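# Fit spool piece between spring-loaded pipe flanges

## Task

Place the spool piece between the two pipe ends so that each of its ends rests fully within the raised ring of the flange facing it. The pipe ends are sprung and can be drawn back to make room. Use any number of arms. The spool must stay seated without any robot holding it; finish by releasing it and moving the arms away.

## Robot and tools

Robots: three identical i2rt Big YAM arms named arm1, arm2 and arm3. Each has six joints, a two-finger gripper and a wrist camera. Their feet sit on the tabletop (z about 0.72 m) in the scene frame: arm1 at x=+0.55, y=+0.00, facing +180 degrees; arm2 at x=+0.00, y=+0.65, facing -90; arm3 at x=+0.00, y=-0.65, facing +90. Facing angles are counter-clockwise from +x. The hand reaches roughly 1.0 m from the joint1 axis at full stretch. A fixed room camera, cam_high, views the table from above.

Frame: one shared scene frame, origin on the floor, +z up, metres. The hand point is midway between the fingertips; its z axis runs along the fingers and the fingers close along its y axis. No tool takes hand poses; all motion is given as joint angles.

execute_actions: argument "actions" is a list holding zero or one action. An action is an object keyed by "arm1", "arm2", "arm3"; each holds "joints", a map of absolute joint targets by name (not offsets). Names, units and allowed ranges: joint1_rad -2.879 to 2.879 (base yaw, positive is counter-clockwise seen from above, 0 points where the foot faces); joint2_rad 0 to 3.141 (shoulder, 0 has the upper arm pointing back about level, increasing lifts it up and over forward); joint3_rad 0 to 3.019 (elbow, 0 is fully folded, increasing opens); joint4_rad -1.692 to 1.57 (hand pitch, positive tips fingers up); joint5_rad -1.57 to 1.57 (hand sideways swing, positive toward the arm's right); joint6_rad -2.094 to 2.094 (hand roll, positive clockwise viewed from behind the hand); gripper_m 0 to 0.093 (fingertip gap in metres). Done-tolerances are ±0.045, ±0.14, ±0.09, ±0.055, ±0.03, ±0.035 rad and ±0.003 m in that order. You may name any subset of joints; omitted ones keep chasing their previous target. All commanded motions start together and finish independently; joints move at different speeds, so the hand can sweep a wide path. One action lasts at most 15 s. An unknown key or out-of-range value rejects the whole call with no motion. Optional "cameras": a list from arm1_cam_wrist, arm2_cam_wrist, arm3_cam_wrist, cam_high, or "all"; omitted/null/["all"] returns every camera, [] none. An empty actions list only reports state and images.

wait: "seconds" from 0 to 10; commands nothing, then reports like an empty call.

zoom_image: "camera" (one of the four names) and "region" [x0, y0, x1, y1] in pixels of that camera's latest full image, top-left origin, at most 504 by 504. Wrist images are 616x616 fisheye; cam_high is 896x504.

finished_scene: "scene" integer 1 or 2. Irreversible; the spool must already be seated and unheld. The result tells whether it succeeded and gives the next scene's task.

Result lines: joint_positions give measured angles. joint_status tells how each commanded joint ended. "off_target" means it stopped short and may still push. After "contact_stop" or "time_out" the joint holds where it stopped; a timed-out joint may keep a target within 0.375, 0.375, 0.113, 0.225, 0.075, 0.3 rad (joints 1-6) of its position and continue pushing, and will move there if freed; on_its_own lists such joints and what they hold ("held at" is the target, not the position). "joint command not followed" plus a "cause:" line means a self/inter-arm collision check blocked that arm's joints (its gripper command still runs); those joints show "not_followed" and may be retried on later actions. To relieve pushing, command a joint to its reported position. Tiny target changes may not move a joint. A MOTOR HOT line appears at 85 °C; at 100 °C an OVER-TEMPERATURE FAULT drops that arm and its joints report "limit_stop_at_motor_heat"; resend targets afterwards. If a result reports a stop, later motion calls in the same reply are skipped. Calibration lines list camera intrinsics K, distortion D and T_world_to_cam (scene to camera, metres); expect small offsets, and wrist-camera poses inherit joint errors.

Cautions: the arms do not halt on contact and can press hard, heating motors; avoid long loaded holds. Never let two robots press against each other; the collision check ignores fingers, gripper housings and wrist cameras and can react late. Don't drop, slam or knock the spool or anything else out of the work area, which ends the scene. Loose objects may occasionally get nudged.

Each tool is called after "Request:" by a JSON object that holds its "method" and its "body", one argument or row to a line.

## Session

Request:
{"method": "execute_actions", "body": {
  "actions": []
}}

Scene clock: 0.00 s.
arm1.joint_positions: joint1_rad=+0.080 joint2_rad=+0.526 joint3_rad=+1.328 joint4_rad=-1.340 joint5_rad=-0.190 joint6_rad=+0.265 gripper_m=+0.094
arm1.joint_status: not commanded
arm1.hand: x=+0.3505 y=-0.0519 z=+1.3330 quat_wxyz=(-0.168, -0.867, +0.027, +0.468) (m; scene frame)
arm2.joint_positions: joint1_rad=+0.321 joint2_rad=+0.618 joint3_rad=+1.385 joint4_rad=-1.274 joint5_rad=-0.102 joint6_rad=-0.070 gripper_m=+0.095
arm2.joint_status: not commanded
arm2.hand: x=+0.0901 y=+0.4223 z=+1.2812 quat_wxyz=(-0.428, -0.458, -0.730, +0.271) (m; scene frame)
arm3.joint_positions: joint1_rad=+0.254 joint2_rad=+0.572 joint3_rad=+1.378 joint4_rad=-1.505 joint5_rad=-0.258 joint6_rad=-0.341 gripper_m=+0.095
arm3.joint_status: not commanded
arm3.hand: x=-0.0809 y=-0.4773 z=+1.2719 quat_wxyz=(-0.241, +0.810, -0.392, -0.365) (m; scene frame)
pictures: arm1_cam_wrist, arm2_cam_wrist, arm3_cam_wrist, cam_high
Images, in order (width x height): arm1_cam_wrist 616x616, arm2_cam_wrist 616x616, arm3_cam_wrist 616x616, cam_high 896x504.

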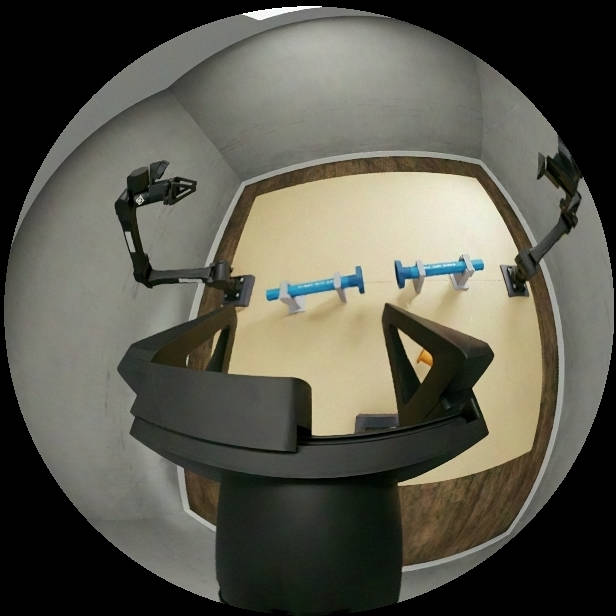

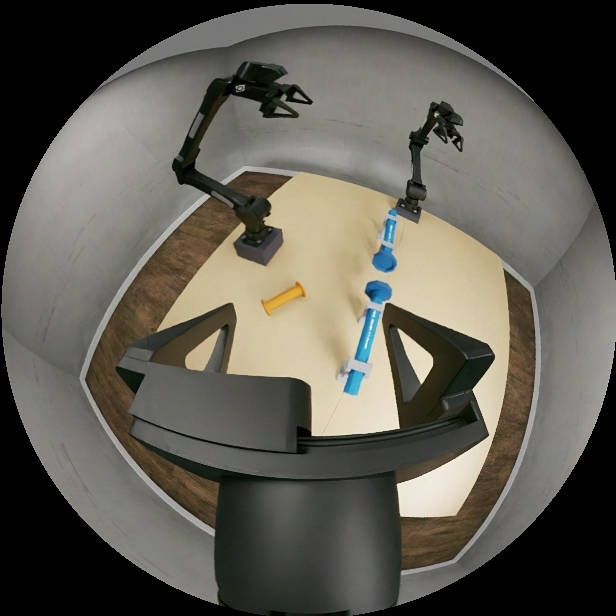

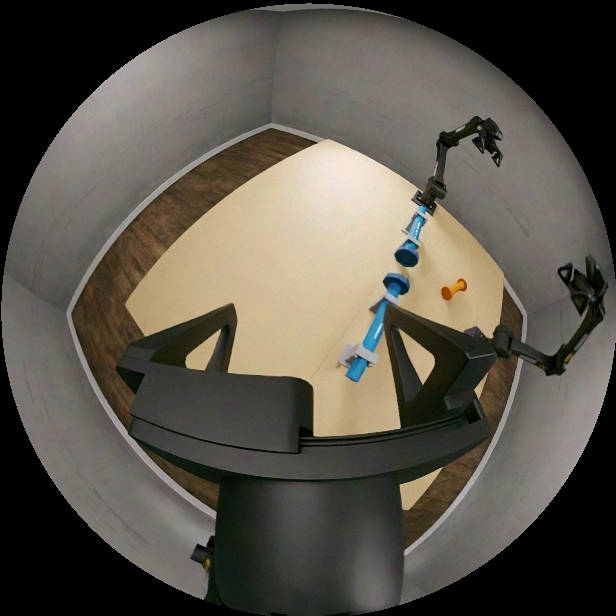

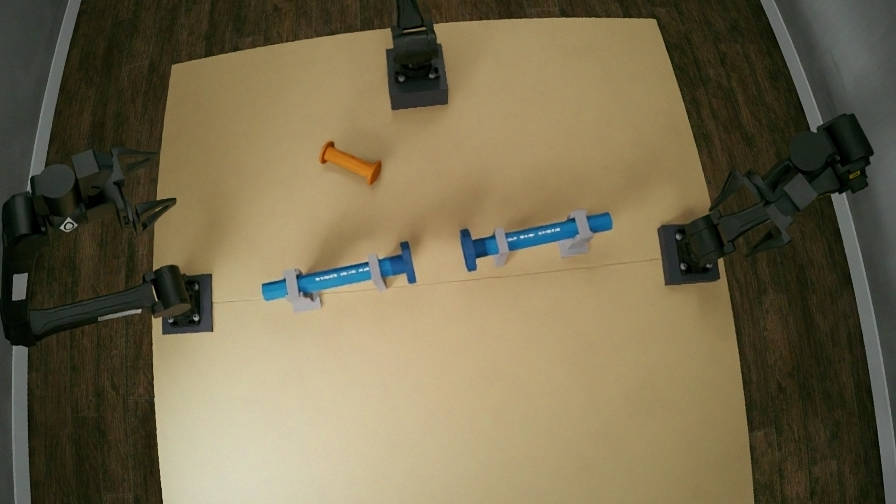

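Request:
{"method": "zoom_image", "body": {
  "camera": "cam_high",
  "region": [250, 120, 630, 334]
}}

Request:
{"method": "zoom_image", "body": {
  "camera": "arm1_cam_wrist",
  "region": [250, 230, 500, 380]
}}

Request:
{"method": "zoom_image", "body": {
  "camera": "arm2_cam_wrist",
  "region": [240, 190, 440, 400]
}}

Region (250, 120, 630, 334) of cam_high's 896x504 image, scaled by 1.326, with more detail than that image has; it fills the top 284 rows of this view, and the rest is white.

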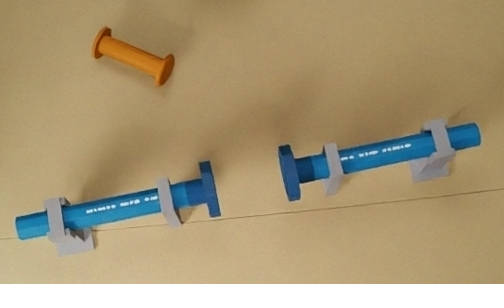

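Region (250, 230, 500, 380) of arm1_cam_wrist's 616x616 image, scaled by 2.016, with more detail than that image has; it fills the top 302 rows of this view, and the rest is white.

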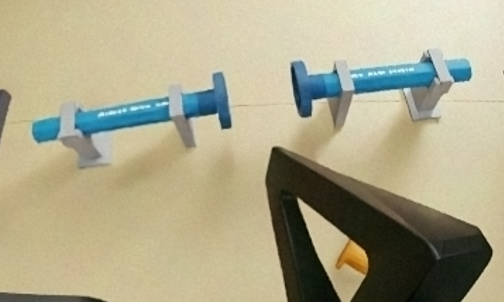

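Region (240, 190, 440, 400) of arm2_cam_wrist's 616x616 image, scaled by 2.400, with more detail than that image has; it fills the left 480 columns of this view, and the rest is white.

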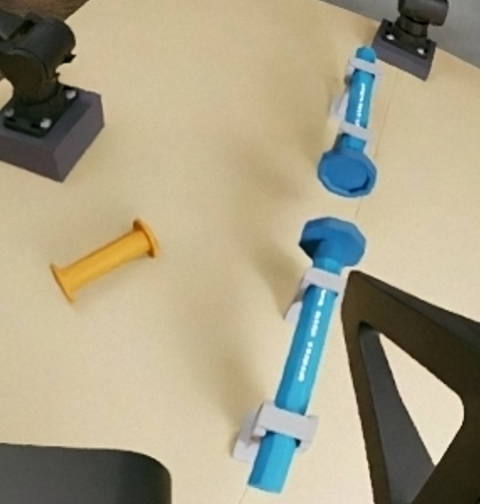

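Request:
{"method": "execute_actions", "body": {
  "actions": [
    {"arm1":{"joints":{"joint5_rad":0,"joint6_rad":0}},"arm2":{"joints":{"joint5_rad":0,"joint6_rad":0}},"arm3":{"joints":{"joint5_rad":0,"joint6_rad":0}}}
  ],
  "cameras": []
}}

Request:
{"method": "execute_actions", "body": {
  "actions": [
    {"arm1":{"joints":{"joint4_rad":-0.8}},"arm2":{"joints":{"joint3_rad":1.0}},"arm3":{"joints":{"joint2_rad":1.0}}}
  ],
  "cameras": ["cam_high"]
}}

Scene clock: 6.90 s.
arm1.joint_positions: joint1_rad=+0.080 joint2_rad=+0.526 joint3_rad=+1.328 joint4_rad=-1.340 joint5_rad=-0.002 joint6_rad=+0.010 gripper_m=+0.094
arm1.joint_status: all done
arm1.hand: x=+0.3448 y=-0.0202 z=+1.3315 quat_wxyz=(-0.026, -0.869, -0.038, +0.492) (m; scene frame)
arm2.joint_positions: joint1_rad=+0.321 joint2_rad=+0.618 joint3_rad=+1.385 joint4_rad=-1.274 joint5_rad=-0.004 joint6_rad=-0.009 gripper_m=+0.095
arm2.joint_status: all done
arm2.hand: x=+0.0745 y=+0.4162 z=+1.2807 quat_wxyz=(-0.412, -0.501, -0.703, +0.292) (m; scene frame)
arm3.joint_positions: joint1_rad=+0.254 joint2_rad=+0.572 joint3_rad=+1.378 joint4_rad=-1.505 joint5_rad=-0.002 joint6_rad=-0.012 gripper_m=+0.095
arm3.joint_status: all done
arm3.hand: x=-0.0394 y=-0.4641 z=+1.2683 quat_wxyz=(-0.269, +0.707, -0.566, -0.329) (m; scene frame)
pictures: none
No camera images: the call's "cameras" was empty. Leave "cameras" out to get every camera's image.

Scene clock: 8.33 s.
arm1.joint_positions: joint1_rad=+0.080 joint2_rad=+0.526 joint3_rad=+1.328 joint4_rad=-0.813 joint5_rad=-0.002 joint6_rad=+0.010 gripper_m=+0.094
arm1.joint_status: all done
arm1.hand: x=+0.3099 y=-0.0237 z=+1.4546 quat_wxyz=(-0.037, -0.711, -0.032, +0.701) (m; scene frame)
arm2.joint_positions: joint1_rad=+0.321 joint2_rad=+0.620 joint3_rad=+0.998 joint4_rad=-1.274 joint5_rad=-0.004 joint6_rad=-0.009 gripper_m=+0.095
arm2.joint_status: all done
arm2.hand: x=+0.0818 y=+0.3996 z=+1.0846 quat_wxyz=(-0.270, -0.548, -0.769, +0.189) (m; scene frame)
arm3.joint_positions: joint1_rad=+0.254 joint2_rad=+0.997 joint3_rad=+1.378 joint4_rad=-1.505 joint5_rad=-0.002 joint6_rad=-0.011 gripper_m=+0.095
arm3.joint_status: all done
arm3.hand: x=-0.0684 y=-0.3253 z=+1.1649 quat_wxyz=(-0.142, +0.760, -0.610, -0.174) (m; scene frame)
pictures: cam_high
Images, in order (width x height): cam_high 896x504.

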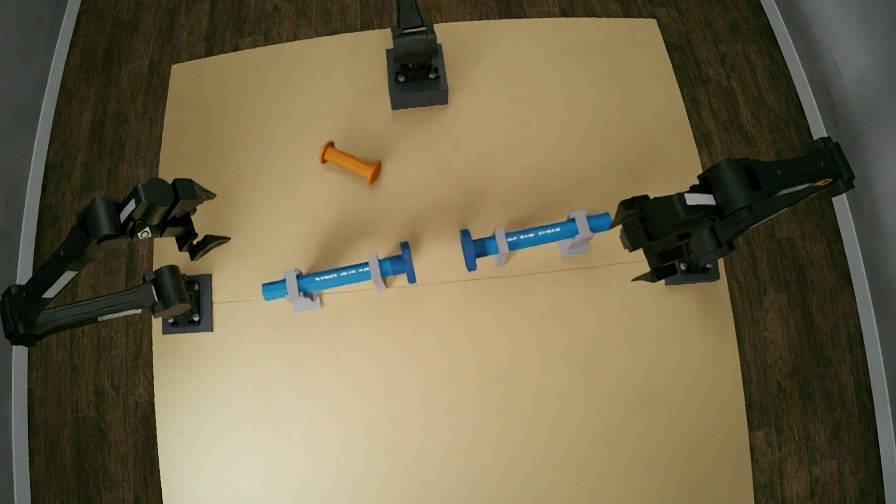

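Request:
{"method": "execute_actions", "body": {
  "actions": [
    {"arm1":{"joints":{"joint1_rad":-0.663,"joint2_rad":1.19,"joint3_rad":0.737,"joint4_rad":-1.117,"joint6_rad":1.464}},"arm2":{"joints":{"joint1_rad":0.02,"joint2_rad":1.237,"joint3_rad":1.045,"joint4_rad":-0.908,"joint6_rad":-0.085}},"arm3":{"joints":{"joint1_rad":-0.095,"joint2_rad":1.175,"joint3_rad":0.917,"joint4_rad":-0.842,"joint6_rad":-0.28}}}
  ]
}}

Scene clock: 14.90 s.
arm1.joint_positions: joint1_rad=-0.657 joint2_rad=+1.196 joint3_rad=+0.727 joint4_rad=-1.115 joint5_rad=+0.000 joint6_rad=+1.454 gripper_m=+0.094
arm1.joint_status: all done
arm1.hand: x=+0.3230 y=+0.1699 z=+0.8932 quat_wxyz=(+0.004, -0.500, +0.866, -0.006) (m; scene frame)
arm2.joint_positions: joint1_rad=+0.026 joint2_rad=+1.240 joint3_rad=+0.998 joint4_rad=-0.926 joint5_rad=-0.002 joint6_rad=-0.075 gripper_m=+0.095
arm2.joint_status: all done
arm2.hand: x=+0.0120 y=+0.2184 z=+0.9211 quat_wxyz=(-0.139, -0.656, -0.729, +0.140) (m; scene frame)
arm3.joint_positions: joint1_rad=-0.097 joint2_rad=+1.183 joint3_rad=+0.909 joint4_rad=-0.856 joint5_rad=+0.000 joint6_rad=-0.268 gripper_m=+0.095
arm3.joint_status: all done
arm3.hand: x=+0.0603 y=-0.2412 z=+0.9407 quat_wxyz=(-0.185, +0.731, -0.646, -0.122) (m; scene frame)
pictures: arm1_cam_wrist, arm2_cam_wrist, arm3_cam_wrist, cam_high
camera_calibration (this result's frames):
arm1_cam_wrist: T_world_to_cam=[[0.866688, -0.49852, 0.0181606, -0.212257], [-0.415014, -0.700355, 0.580746, -0.262316], [-0.276795, -0.510863, -0.813882, 1.02969], [0, 0, 0, 1]] pos_world=[0.360108, 0.2365, 0.994238]
arm2_cam_wrist: T_world_to_cam=[[-0.992295, -0.123474, 0.0102418, 0.0304156], [-0.117818, 0.965944, 0.23037, -0.4186], [-0.0383378, 0.227389, -0.973049, 0.96729], [0, 0, 0, 1]] pos_world=[0.0179467, 0.188149, 1.03734]
arm3_cam_wrist: T_world_to_cam=[[0.989375, 0.101088, 0.104491, -0.132782], [0.0774041, -0.974634, 0.209991, -0.438185], [0.123068, -0.199672, -0.972103, 0.98203], [0, 0, 0, 1]] pos_world=[0.0444318, -0.217564, 1.06052]
Images, in order (width x height): arm1_cam_wrist 616x616, arm2_cam_wrist 616x616, arm3_cam_wrist 616x616, cam_high 896x504.

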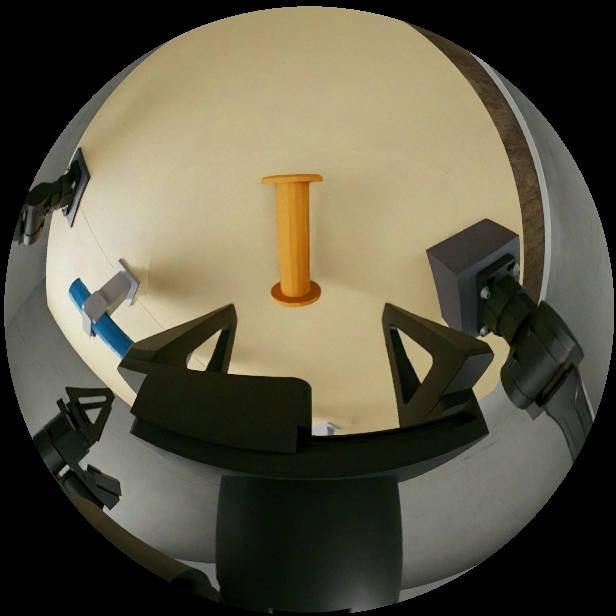

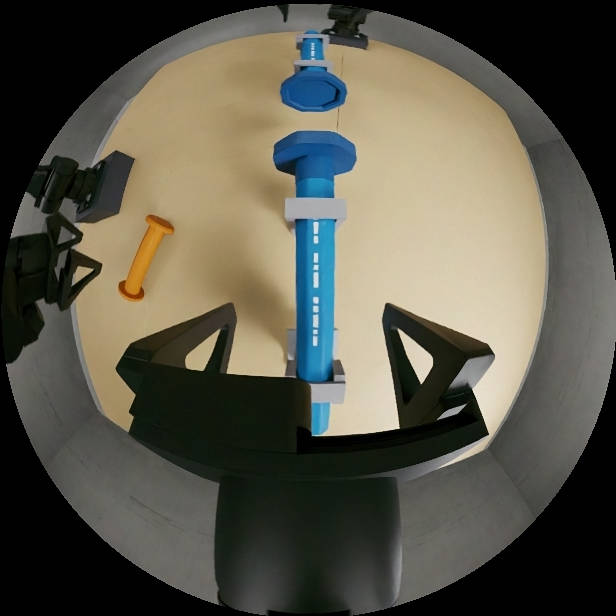

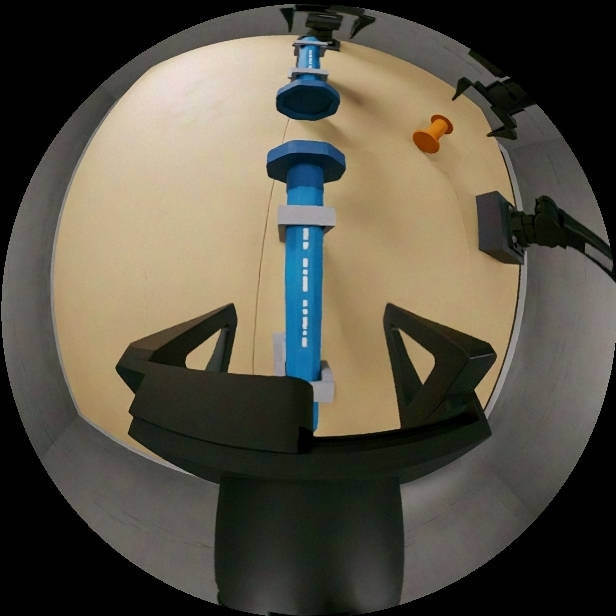

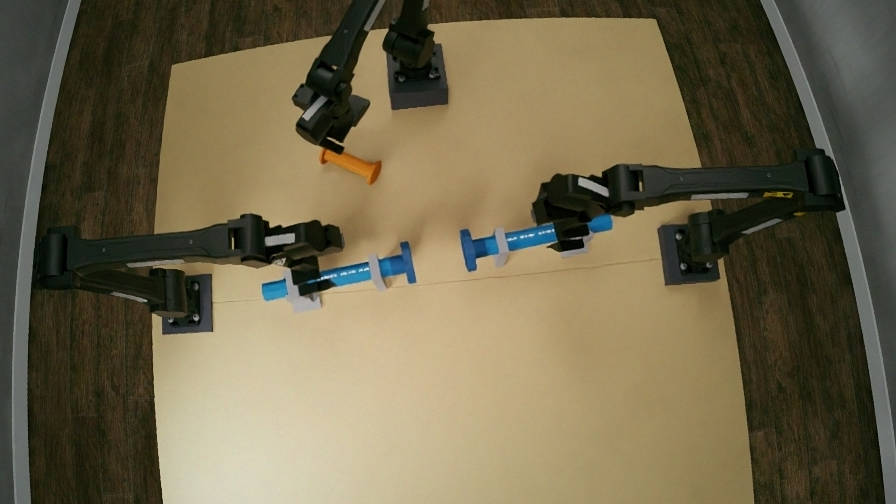

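Request:
{"method": "execute_actions", "body": {
  "actions": [
    {"arm1":{"joints":{"joint1_rad":-0.653,"joint2_rad":1.322,"joint3_rad":0.68,"joint4_rad":-0.9}},"arm2":{"joints":{"joint2_rad":1.343,"joint3_rad":1.0,"joint4_rad":-0.78}},"arm3":{"joints":{"joint1_rad":-0.076,"joint2_rad":1.302,"joint3_rad":0.87,"joint4_rad":-0.69}}}
  ]
}}

Scene clock: 19.10 s.
arm1.joint_positions: joint1_rad=-0.657 joint2_rad=+1.326 joint3_rad=+0.681 joint4_rad=-0.908 joint5_rad=+0.000 joint6_rad=+1.454 gripper_m=+0.094
arm1.joint_status: all done
arm1.hand: x=+0.3055 y=+0.1831 z=+0.8428 quat_wxyz=(-0.002, -0.499, +0.866, +0.008) (m; scene frame)
arm2.joint_positions: joint1_rad=+0.026 joint2_rad=+1.343 joint3_rad=+0.998 joint4_rad=-0.798 joint5_rad=-0.002 joint6_rad=-0.076 gripper_m=+0.095
arm2.joint_status: all done
arm2.hand: x=+0.0133 y=+0.1851 z=+0.8895 quat_wxyz=(-0.147, -0.654, -0.727, +0.148) (m; scene frame)
arm3.joint_positions: joint1_rad=-0.088 joint2_rad=+1.317 joint3_rad=+0.863 joint4_rad=-0.704 joint5_rad=+0.000 joint6_rad=-0.269 gripper_m=+0.095
arm3.joint_status: all done
arm3.hand: x=+0.0591 y=-0.2203 z=+0.8807 quat_wxyz=(-0.173, +0.736, -0.644, -0.115) (m; scene frame)
pictures: arm1_cam_wrist, arm2_cam_wrist, arm3_cam_wrist, cam_high
camera_calibration (this result's frames):
arm1_cam_wrist: T_world_to_cam=[[0.866412, -0.499164, -0.0128984, -0.163234], [-0.400981, -0.710922, 0.577758, -0.230913], [-0.297566, -0.495405, -0.816106, 0.996016], [0, 0, 0, 1]] pos_world=[0.345217, 0.247789, 0.944161]
arm2_cam_wrist: T_world_to_cam=[[-0.992277, -0.123395, 0.0126239, 0.0257097], [-0.118137, 0.971176, 0.207026, -0.359192], [-0.0378061, 0.203936, -0.978254, 0.95313], [0, 0, 0, 1]] pos_world=[0.0191112, 0.157634, 1.00644]
arm3_cam_wrist: T_world_to_cam=[[0.988697, 0.1138, 0.0976111, -0.118509], [0.0878924, -0.967386, 0.23757, -0.428469], [0.121463, -0.226306, -0.966454, 0.917222], [0, 0, 0, 1]] pos_world=[0.0434198, -0.193436, 0.999812]
Images, in order (width x height): arm1_cam_wrist 616x616, arm2_cam_wrist 616x616, arm3_cam_wrist 616x616, cam_high 896x504.

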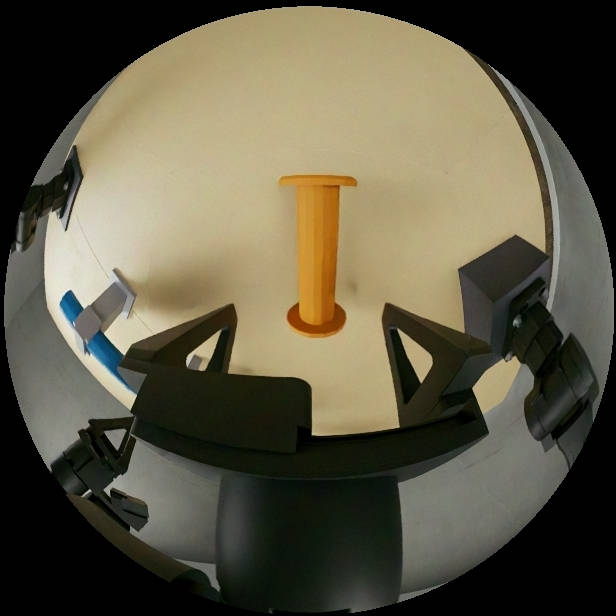

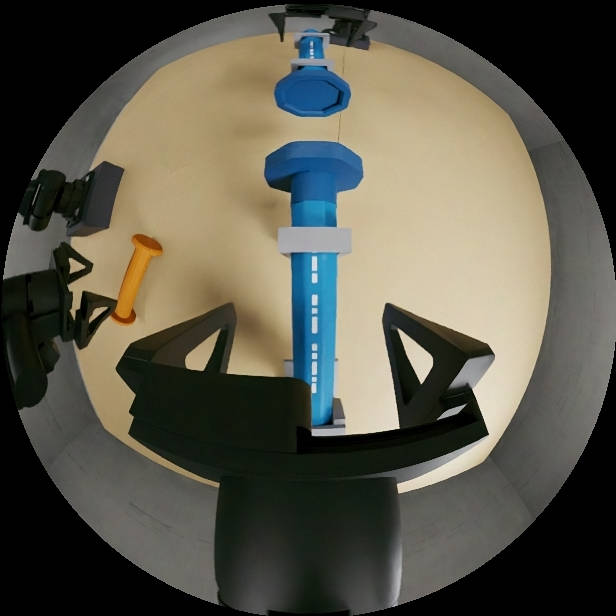

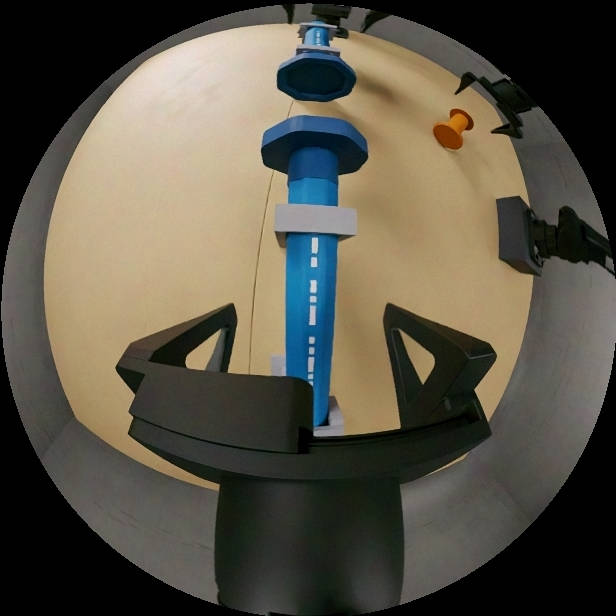

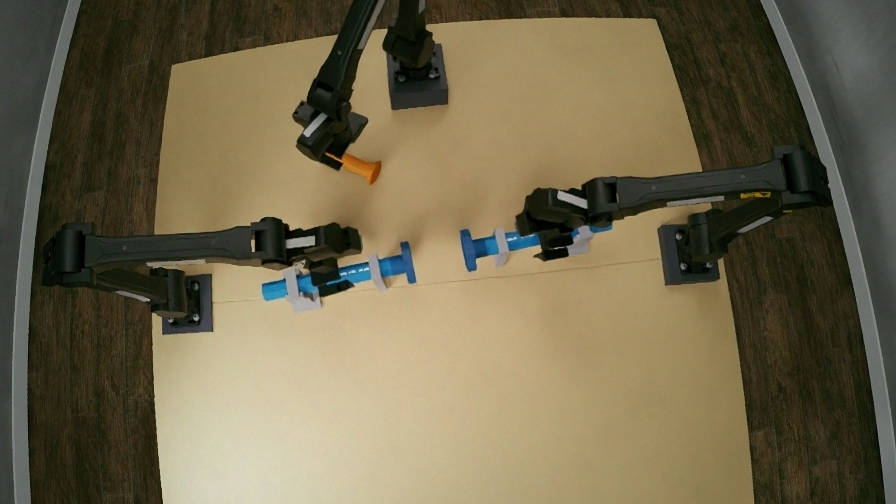

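Request:
{"method": "execute_actions", "body": {
  "actions": [
    {"arm1":{"joints":{"joint2_rad":1.444,"joint3_rad":0.615,"joint4_rad":-0.73}},"arm2":{"joints":{"joint2_rad":1.45,"joint3_rad":0.865,"joint4_rad":-0.54}},"arm3":{"joints":{"joint2_rad":1.432,"joint3_rad":0.748,"joint4_rad":-0.435}}}
  ]
}}

Scene clock: 20.77 s.
arm1.joint_positions: joint1_rad=-0.657 joint2_rad=+1.448 joint3_rad=+0.614 joint4_rad=-0.738 joint5_rad=+0.000 joint6_rad=+1.454 gripper_m=+0.094
arm1.joint_status: all done
arm1.hand: x=+0.3105 y=+0.1795 z=+0.7900 quat_wxyz=(+0.001, -0.499, +0.866, +0.000) (m; scene frame)
arm2.joint_positions: joint1_rad=+0.026 joint2_rad=+1.459 joint3_rad=+0.854 joint4_rad=-0.558 joint5_rad=-0.002 joint6_rad=-0.076 gripper_m=+0.095
arm2.joint_status: all done
arm2.hand: x=+0.0137 y=+0.1911 z=+0.7988 quat_wxyz=(-0.140, -0.655, -0.729, +0.141) (m; scene frame)
arm3.joint_positions: joint1_rad=-0.086 joint2_rad=+1.439 joint3_rad=+0.739 joint4_rad=-0.449 joint5_rad=+0.001 joint6_rad=-0.270 gripper_m=+0.095
arm3.joint_status: all done
arm3.hand: x=+0.0580 y=-0.2220 z=+0.8040 quat_wxyz=(-0.177, +0.736, -0.642, -0.117) (m; scene frame)
pictures: arm1_cam_wrist, arm2_cam_wrist, arm3_cam_wrist, cam_high
camera_calibration (this result's frames):
arm1_cam_wrist: T_world_to_cam=[[0.866445, -0.499245, 0.00528253, -0.184422], [-0.409501, -0.704561, 0.579571, -0.200841], [-0.285626, -0.50433, -0.814905, 0.94954], [0, 0, 0, 1]] pos_world=[0.348761, 0.245305, 0.89116]
arm2_cam_wrist: T_world_to_cam=[[-0.992254, -0.123765, 0.0107088, 0.0295858], [-0.118127, 0.966692, 0.227052, -0.361335], [-0.0384533, 0.224028, -0.973824, 0.855777], [0, 0, 0, 1]] pos_world=[0.0195808, 0.161243, 0.915101]
arm3_cam_wrist: T_world_to_cam=[[0.988153, 0.115392, 0.101181, -0.112192], [0.0897158, -0.969239, 0.229189, -0.405611], [0.124515, -0.217396, -0.968109, 0.845948], [0, 0, 0, 1]] pos_world=[0.0419195, -0.196282, 0.923283]
Images, in order (width x height): arm1_cam_wrist 616x616, arm2_cam_wrist 616x616, arm3_cam_wrist 616x616, cam_high 896x504.

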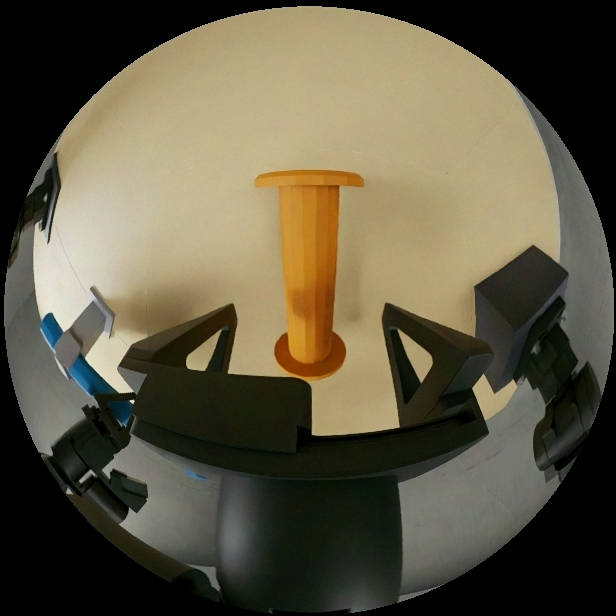

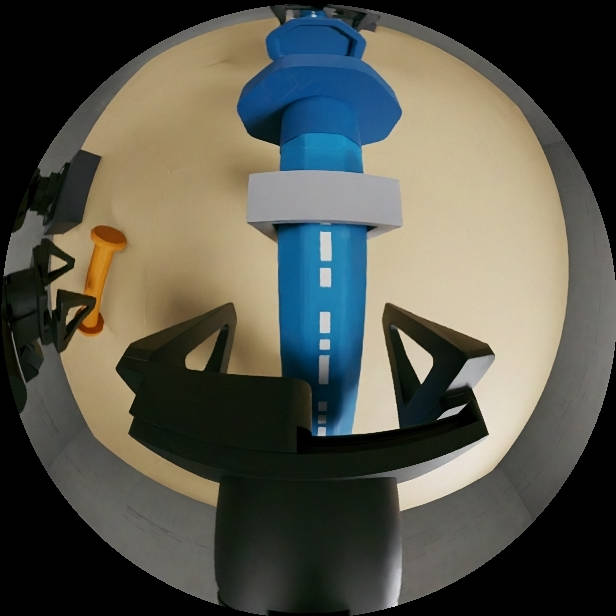

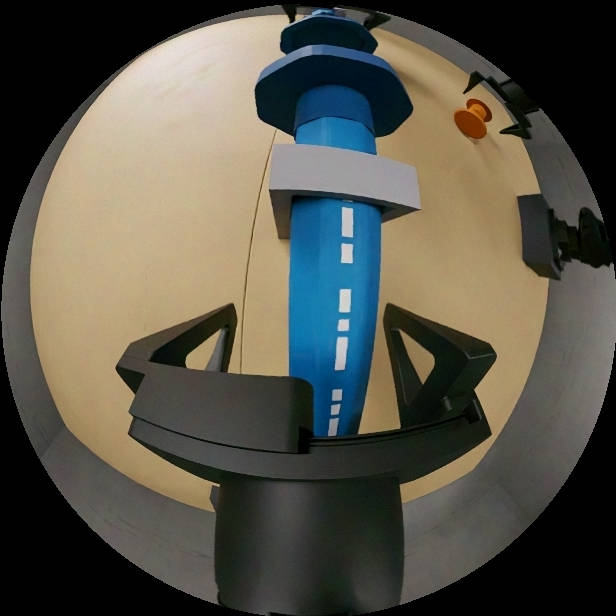

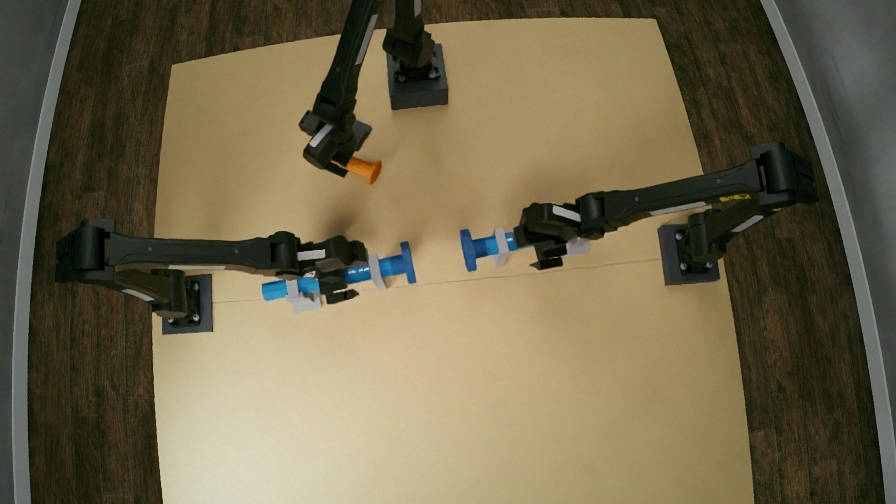

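Request:
{"method": "execute_actions", "body": {
  "actions": [
    {"arm1":{"joints":{"joint2_rad":1.562,"joint3_rad":0.58,"joint4_rad":-0.572}},"arm2":{"joints":{"joint1_rad":0.006}},"arm3":{"joints":{"joint1_rad":-0.122}}}
  ]
}}

Scene clock: 22.30 s.
arm1.joint_positions: joint1_rad=-0.657 joint2_rad=+1.562 joint3_rad=+0.583 joint4_rad=-0.581 joint5_rad=+0.000 joint6_rad=+1.454 gripper_m=+0.094
arm1.joint_status: all done
arm1.hand: x=+0.3082 y=+0.1814 z=+0.7510 quat_wxyz=(-0.001, -0.499, +0.866, +0.006) (m; scene frame)
arm2.joint_positions: joint1_rad=+0.020 joint2_rad=+1.459 joint3_rad=+0.854 joint4_rad=-0.558 joint5_rad=-0.002 joint6_rad=-0.076 gripper_m=+0.095
arm2.joint_status: all done
arm2.hand: x=+0.0107 y=+0.1910 z=+0.7988 quat_wxyz=(-0.140, -0.658, -0.727, +0.141) (m; scene frame)
arm3.joint_positions: joint1_rad=-0.114 joint2_rad=+1.439 joint3_rad=+0.739 joint4_rad=-0.449 joint5_rad=+0.001 joint6_rad=-0.270 gripper_m=+0.095
arm3.joint_status: all done
arm3.hand: x=+0.0700 y=-0.2239 z=+0.8040 quat_wxyz=(-0.178, +0.727, -0.653, -0.114) (m; scene frame)
pictures: arm1_cam_wrist, arm2_cam_wrist, arm3_cam_wrist, cam_high
camera_calibration (this result's frames):
arm1_cam_wrist: T_world_to_cam=[[0.866451, -0.49921, -0.00721705, -0.171902], [-0.40364, -0.708936, 0.578346, -0.177982], [-0.293833, -0.498195, -0.81576, 0.920101], [0, 0, 0, 1]] pos_world=[0.34746, 0.246397, 0.852276]
arm2_cam_wrist: T_world_to_cam=[[-0.993035, -0.117329, 0.0107497, 0.025372], [-0.111845, 0.967429, 0.227096, -0.361846], [-0.0370444, 0.224312, -0.973813, 0.855585], [0, 0, 0, 1]] pos_world=[0.0164194, 0.161119, 0.915081]
arm3_cam_wrist: T_world_to_cam=[[0.991032, 0.0874565, 0.101028, -0.130234], [0.0623585, -0.971383, 0.229189, -0.407005], [0.118181, -0.220833, -0.968125, 0.843726], [0, 0, 0, 1]] pos_world=[0.0547345, -0.197645, 0.92327]
Images, in order (width x height): arm1_cam_wrist 616x616, arm2_cam_wrist 616x616, arm3_cam_wrist 616x616, cam_high 896x504.

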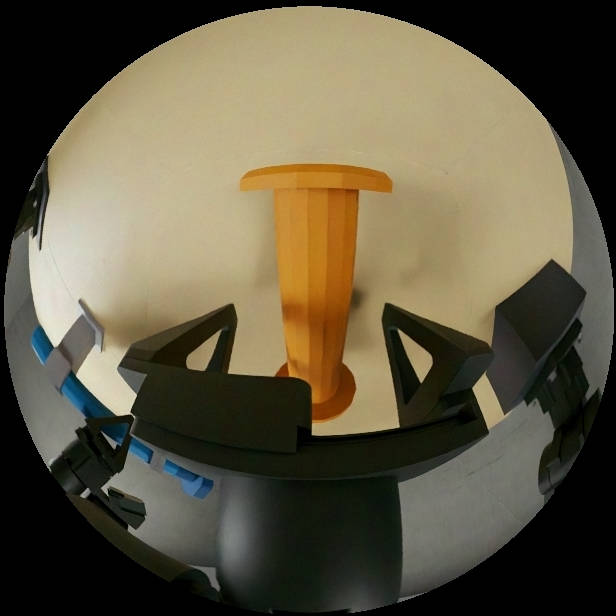

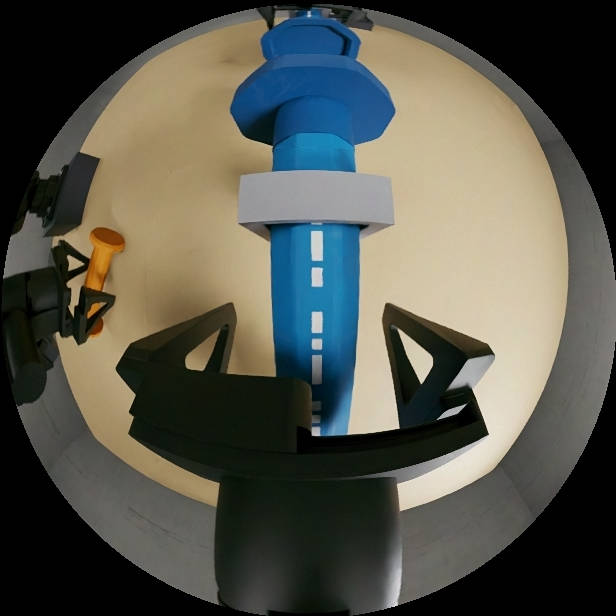

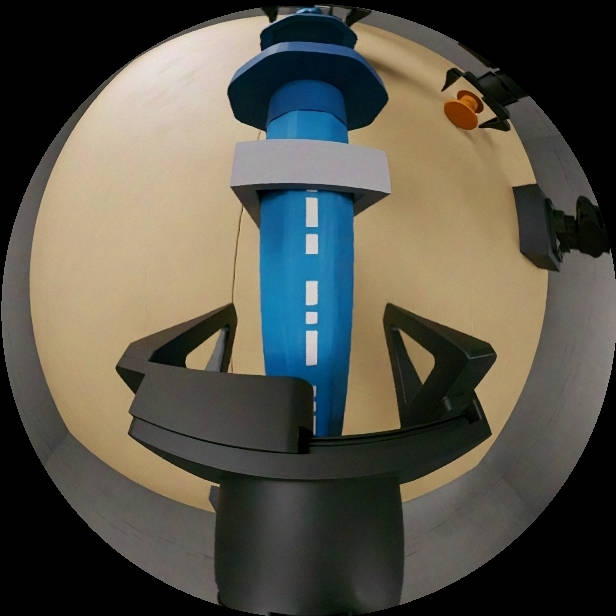

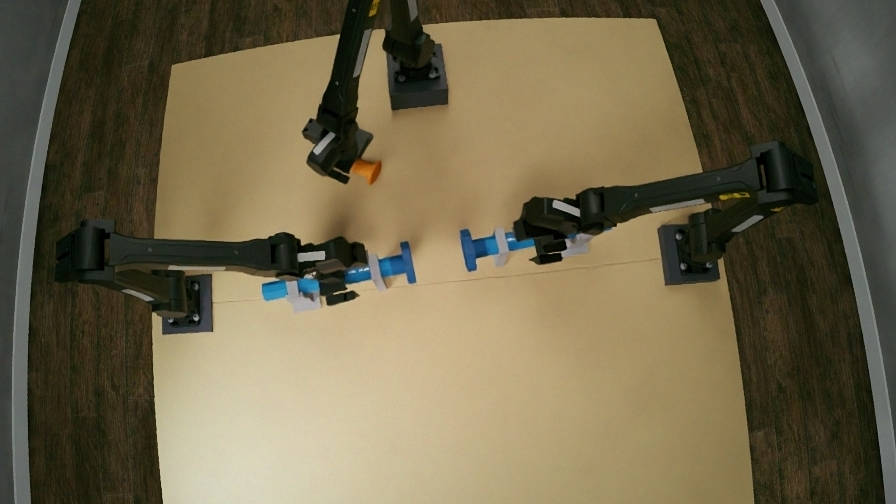

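Request:
{"method": "execute_actions", "body": {
  "actions": [
    {"arm1":{"joints":{"gripper_m":0.015}},"arm2":{"joints":{"gripper_m":0.01}},"arm3":{"joints":{"gripper_m":0.01}}}
  ],
  "cameras": ["arm1_cam_wrist","cam_high"]
}}

Scene clock: 23.50 s.
arm1.joint_positions: joint1_rad=-0.657 joint2_rad=+1.562 joint3_rad=+0.582 joint4_rad=-0.578 joint5_rad=+0.000 joint6_rad=+1.456 gripper_m=+0.035
arm1.joint_status: gripper_m off_target (ended at +0.035, target +0.015)
arm1.hand: x=+0.3080 y=+0.1814 z=+0.7508 quat_wxyz=(-0.002, -0.499, +0.867, +0.006) (m; scene frame)
arm2.joint_positions: joint1_rad=+0.015 joint2_rad=+1.459 joint3_rad=+0.854 joint4_rad=-0.557 joint5_rad=+0.003 joint6_rad=-0.083 gripper_m=+0.039
arm2.joint_status: gripper_m off_target (ended at +0.039, target +0.010)
arm2.hand: x=+0.0073 y=+0.1908 z=+0.7988 quat_wxyz=(-0.137, -0.658, -0.727, +0.144) (m; scene frame)
arm3.joint_positions: joint1_rad=-0.113 joint2_rad=+1.439 joint3_rad=+0.739 joint4_rad=-0.449 joint5_rad=-0.006 joint6_rad=-0.271 gripper_m=+0.039
arm3.joint_status: gripper_m off_target (ended at +0.039, target +0.010)
arm3.hand: x=+0.0686 y=-0.2235 z=+0.8040 quat_wxyz=(-0.177, +0.728, -0.652, -0.117) (m; scene frame)
pictures: arm1_cam_wrist, cam_high
camera_calibration (this result's frames):
arm1_cam_wrist: T_world_to_cam=[[0.86568, -0.50052, -0.00878276, -0.170112], [-0.403869, -0.708668, 0.578515, -0.178034], [-0.295782, -0.497262, -0.815625, 0.920273], [0, 0, 0, 1]] pos_world=[0.347561, 0.246305, 0.852099]
Images, in order (width x height): arm1_cam_wrist 616x616, cam_high 896x504.

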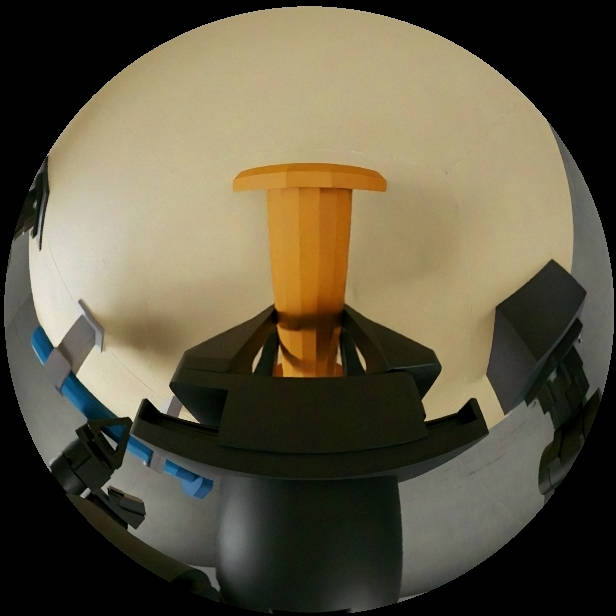

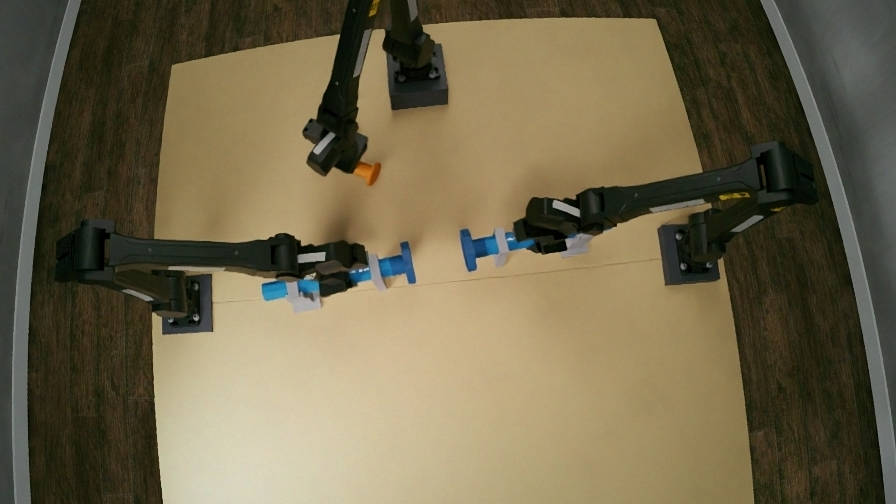

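Request:
{"method": "execute_actions", "body": {
  "actions": [
    {"arm1":{"joints":{"joint2_rad":1.34,"joint3_rad":0.675,"joint4_rad":-0.885,"gripper_m":0.015}},"arm2":{"joints":{"joint1_rad":0.007,"joint2_rad":1.385,"joint3_rad":0.795,"gripper_m":0.01}},"arm3":{"joints":{"joint1_rad":-0.135,"joint2_rad":1.366,"joint3_rad":0.684,"gripper_m":0.01}}}
  ]
}}

Scene clock: 26.33 s.
arm1.joint_positions: joint1_rad=-0.657 joint2_rad=+1.334 joint3_rad=+0.648 joint4_rad=-0.878 joint5_rad=+0.000 joint6_rad=+1.456 gripper_m=+0.035
arm1.joint_status: gripper_m off_target (ended at +0.035, target +0.015); the others done
arm1.hand: x=+0.3129 y=+0.1776 z=+0.8306 quat_wxyz=(+0.000, -0.499, +0.867, +0.003) (m; scene frame)
arm2.joint_positions: joint1_rad=+0.015 joint2_rad=+1.425 joint3_rad=+0.813 joint4_rad=-0.534 joint5_rad=+0.003 joint6_rad=-0.083 gripper_m=+0.039
arm2.joint_status: gripper_m off_target (ended at +0.039, target +0.010); the others done
arm2.hand: x=+0.0071 y=+0.2017 z=+0.7992 quat_wxyz=(-0.143, -0.656, -0.725, +0.150) (m; scene frame)
arm3.joint_positions: joint1_rad=-0.117 joint2_rad=+1.401 joint3_rad=+0.695 joint4_rad=-0.427 joint5_rad=-0.004 joint6_rad=-0.273 gripper_m=+0.039
arm3.joint_status: gripper_m off_target (ended at +0.039, target +0.010); the others done
arm3.hand: x=+0.0685 y=-0.2360 z=+0.8043 quat_wxyz=(-0.184, +0.727, -0.651, -0.120) (m; scene frame)
pictures: arm1_cam_wrist, arm2_cam_wrist, arm3_cam_wrist, cam_high
camera_calibration (this result's frames):
arm1_cam_wrist: T_world_to_cam=[[0.865701, -0.500555, -0.00234249, -0.180897], [-0.406888, -0.706415, 0.579155, -0.224969], [-0.291554, -0.500422, -0.815214, 0.983764], [0, 0, 0, 1]] pos_world=[0.351886, 0.242827, 0.931847]
arm2_cam_wrist: T_world_to_cam=[[-0.993071, -0.11579, 0.0200494, 0.0153352], [-0.109014, 0.971444, 0.210741, -0.360484], [-0.0438786, 0.207095, -0.977336, 0.859788], [0, 0, 0, 1]] pos_world=[0.0136575, 0.173908, 0.915963]
arm3_cam_wrist: T_world_to_cam=[[0.99083, 0.0881776, 0.10238, -0.128599], [0.0648011, -0.974989, 0.212595, -0.406419], [0.118565, -0.204011, -0.971762, 0.848464], [0, 0, 0, 1]] pos_world=[0.0531579, -0.211819, 0.924074]
Images, in order (width x height): arm1_cam_wrist 616x616, arm2_cam_wrist 616x616, arm3_cam_wrist 616x616, cam_high 896x504.

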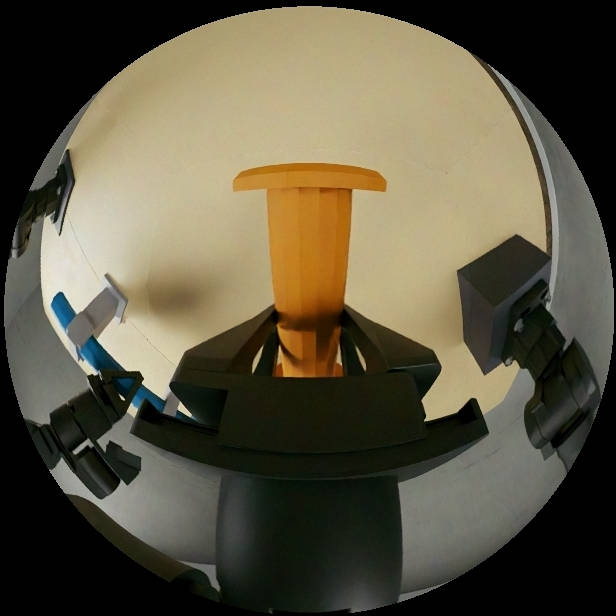

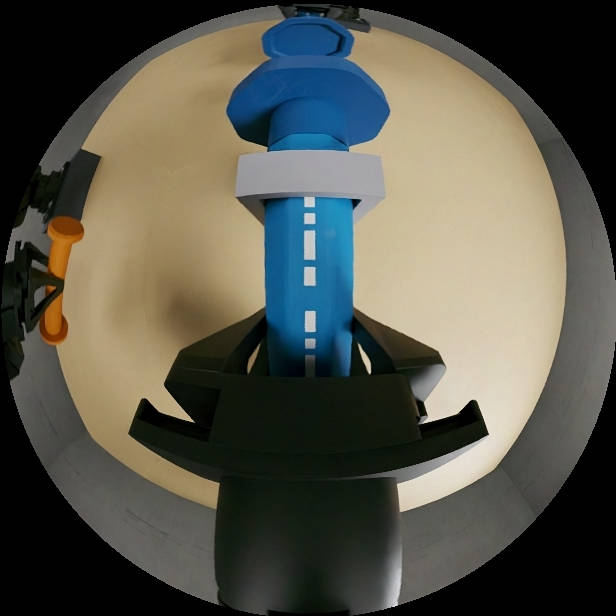

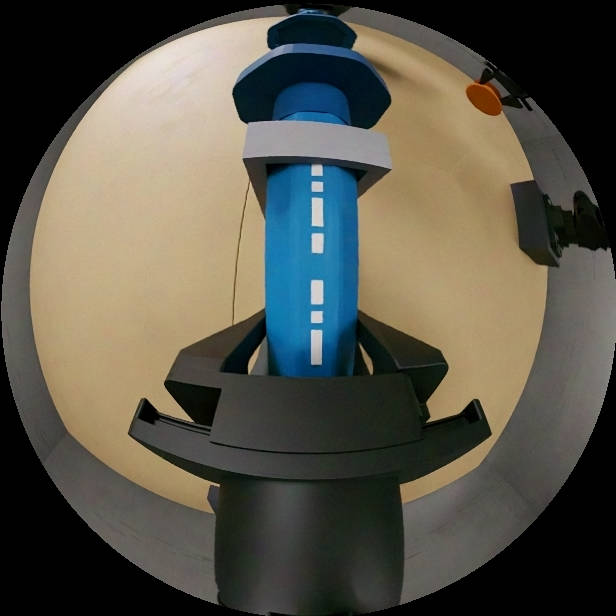

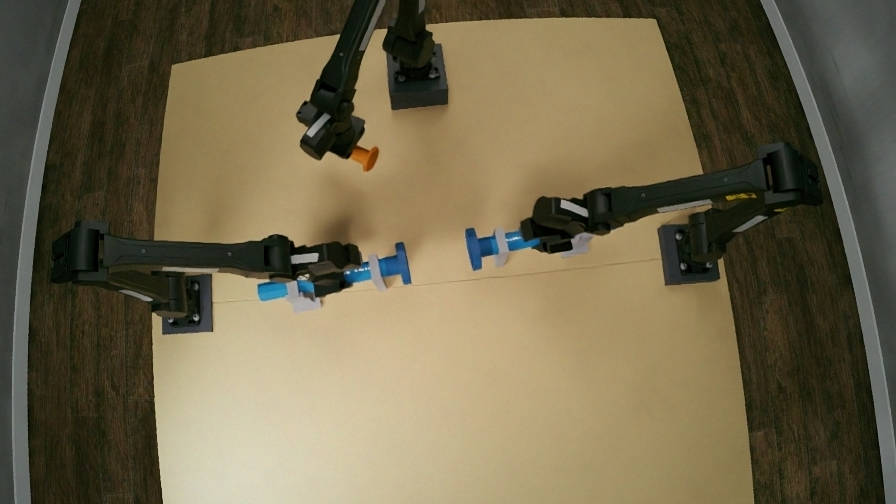

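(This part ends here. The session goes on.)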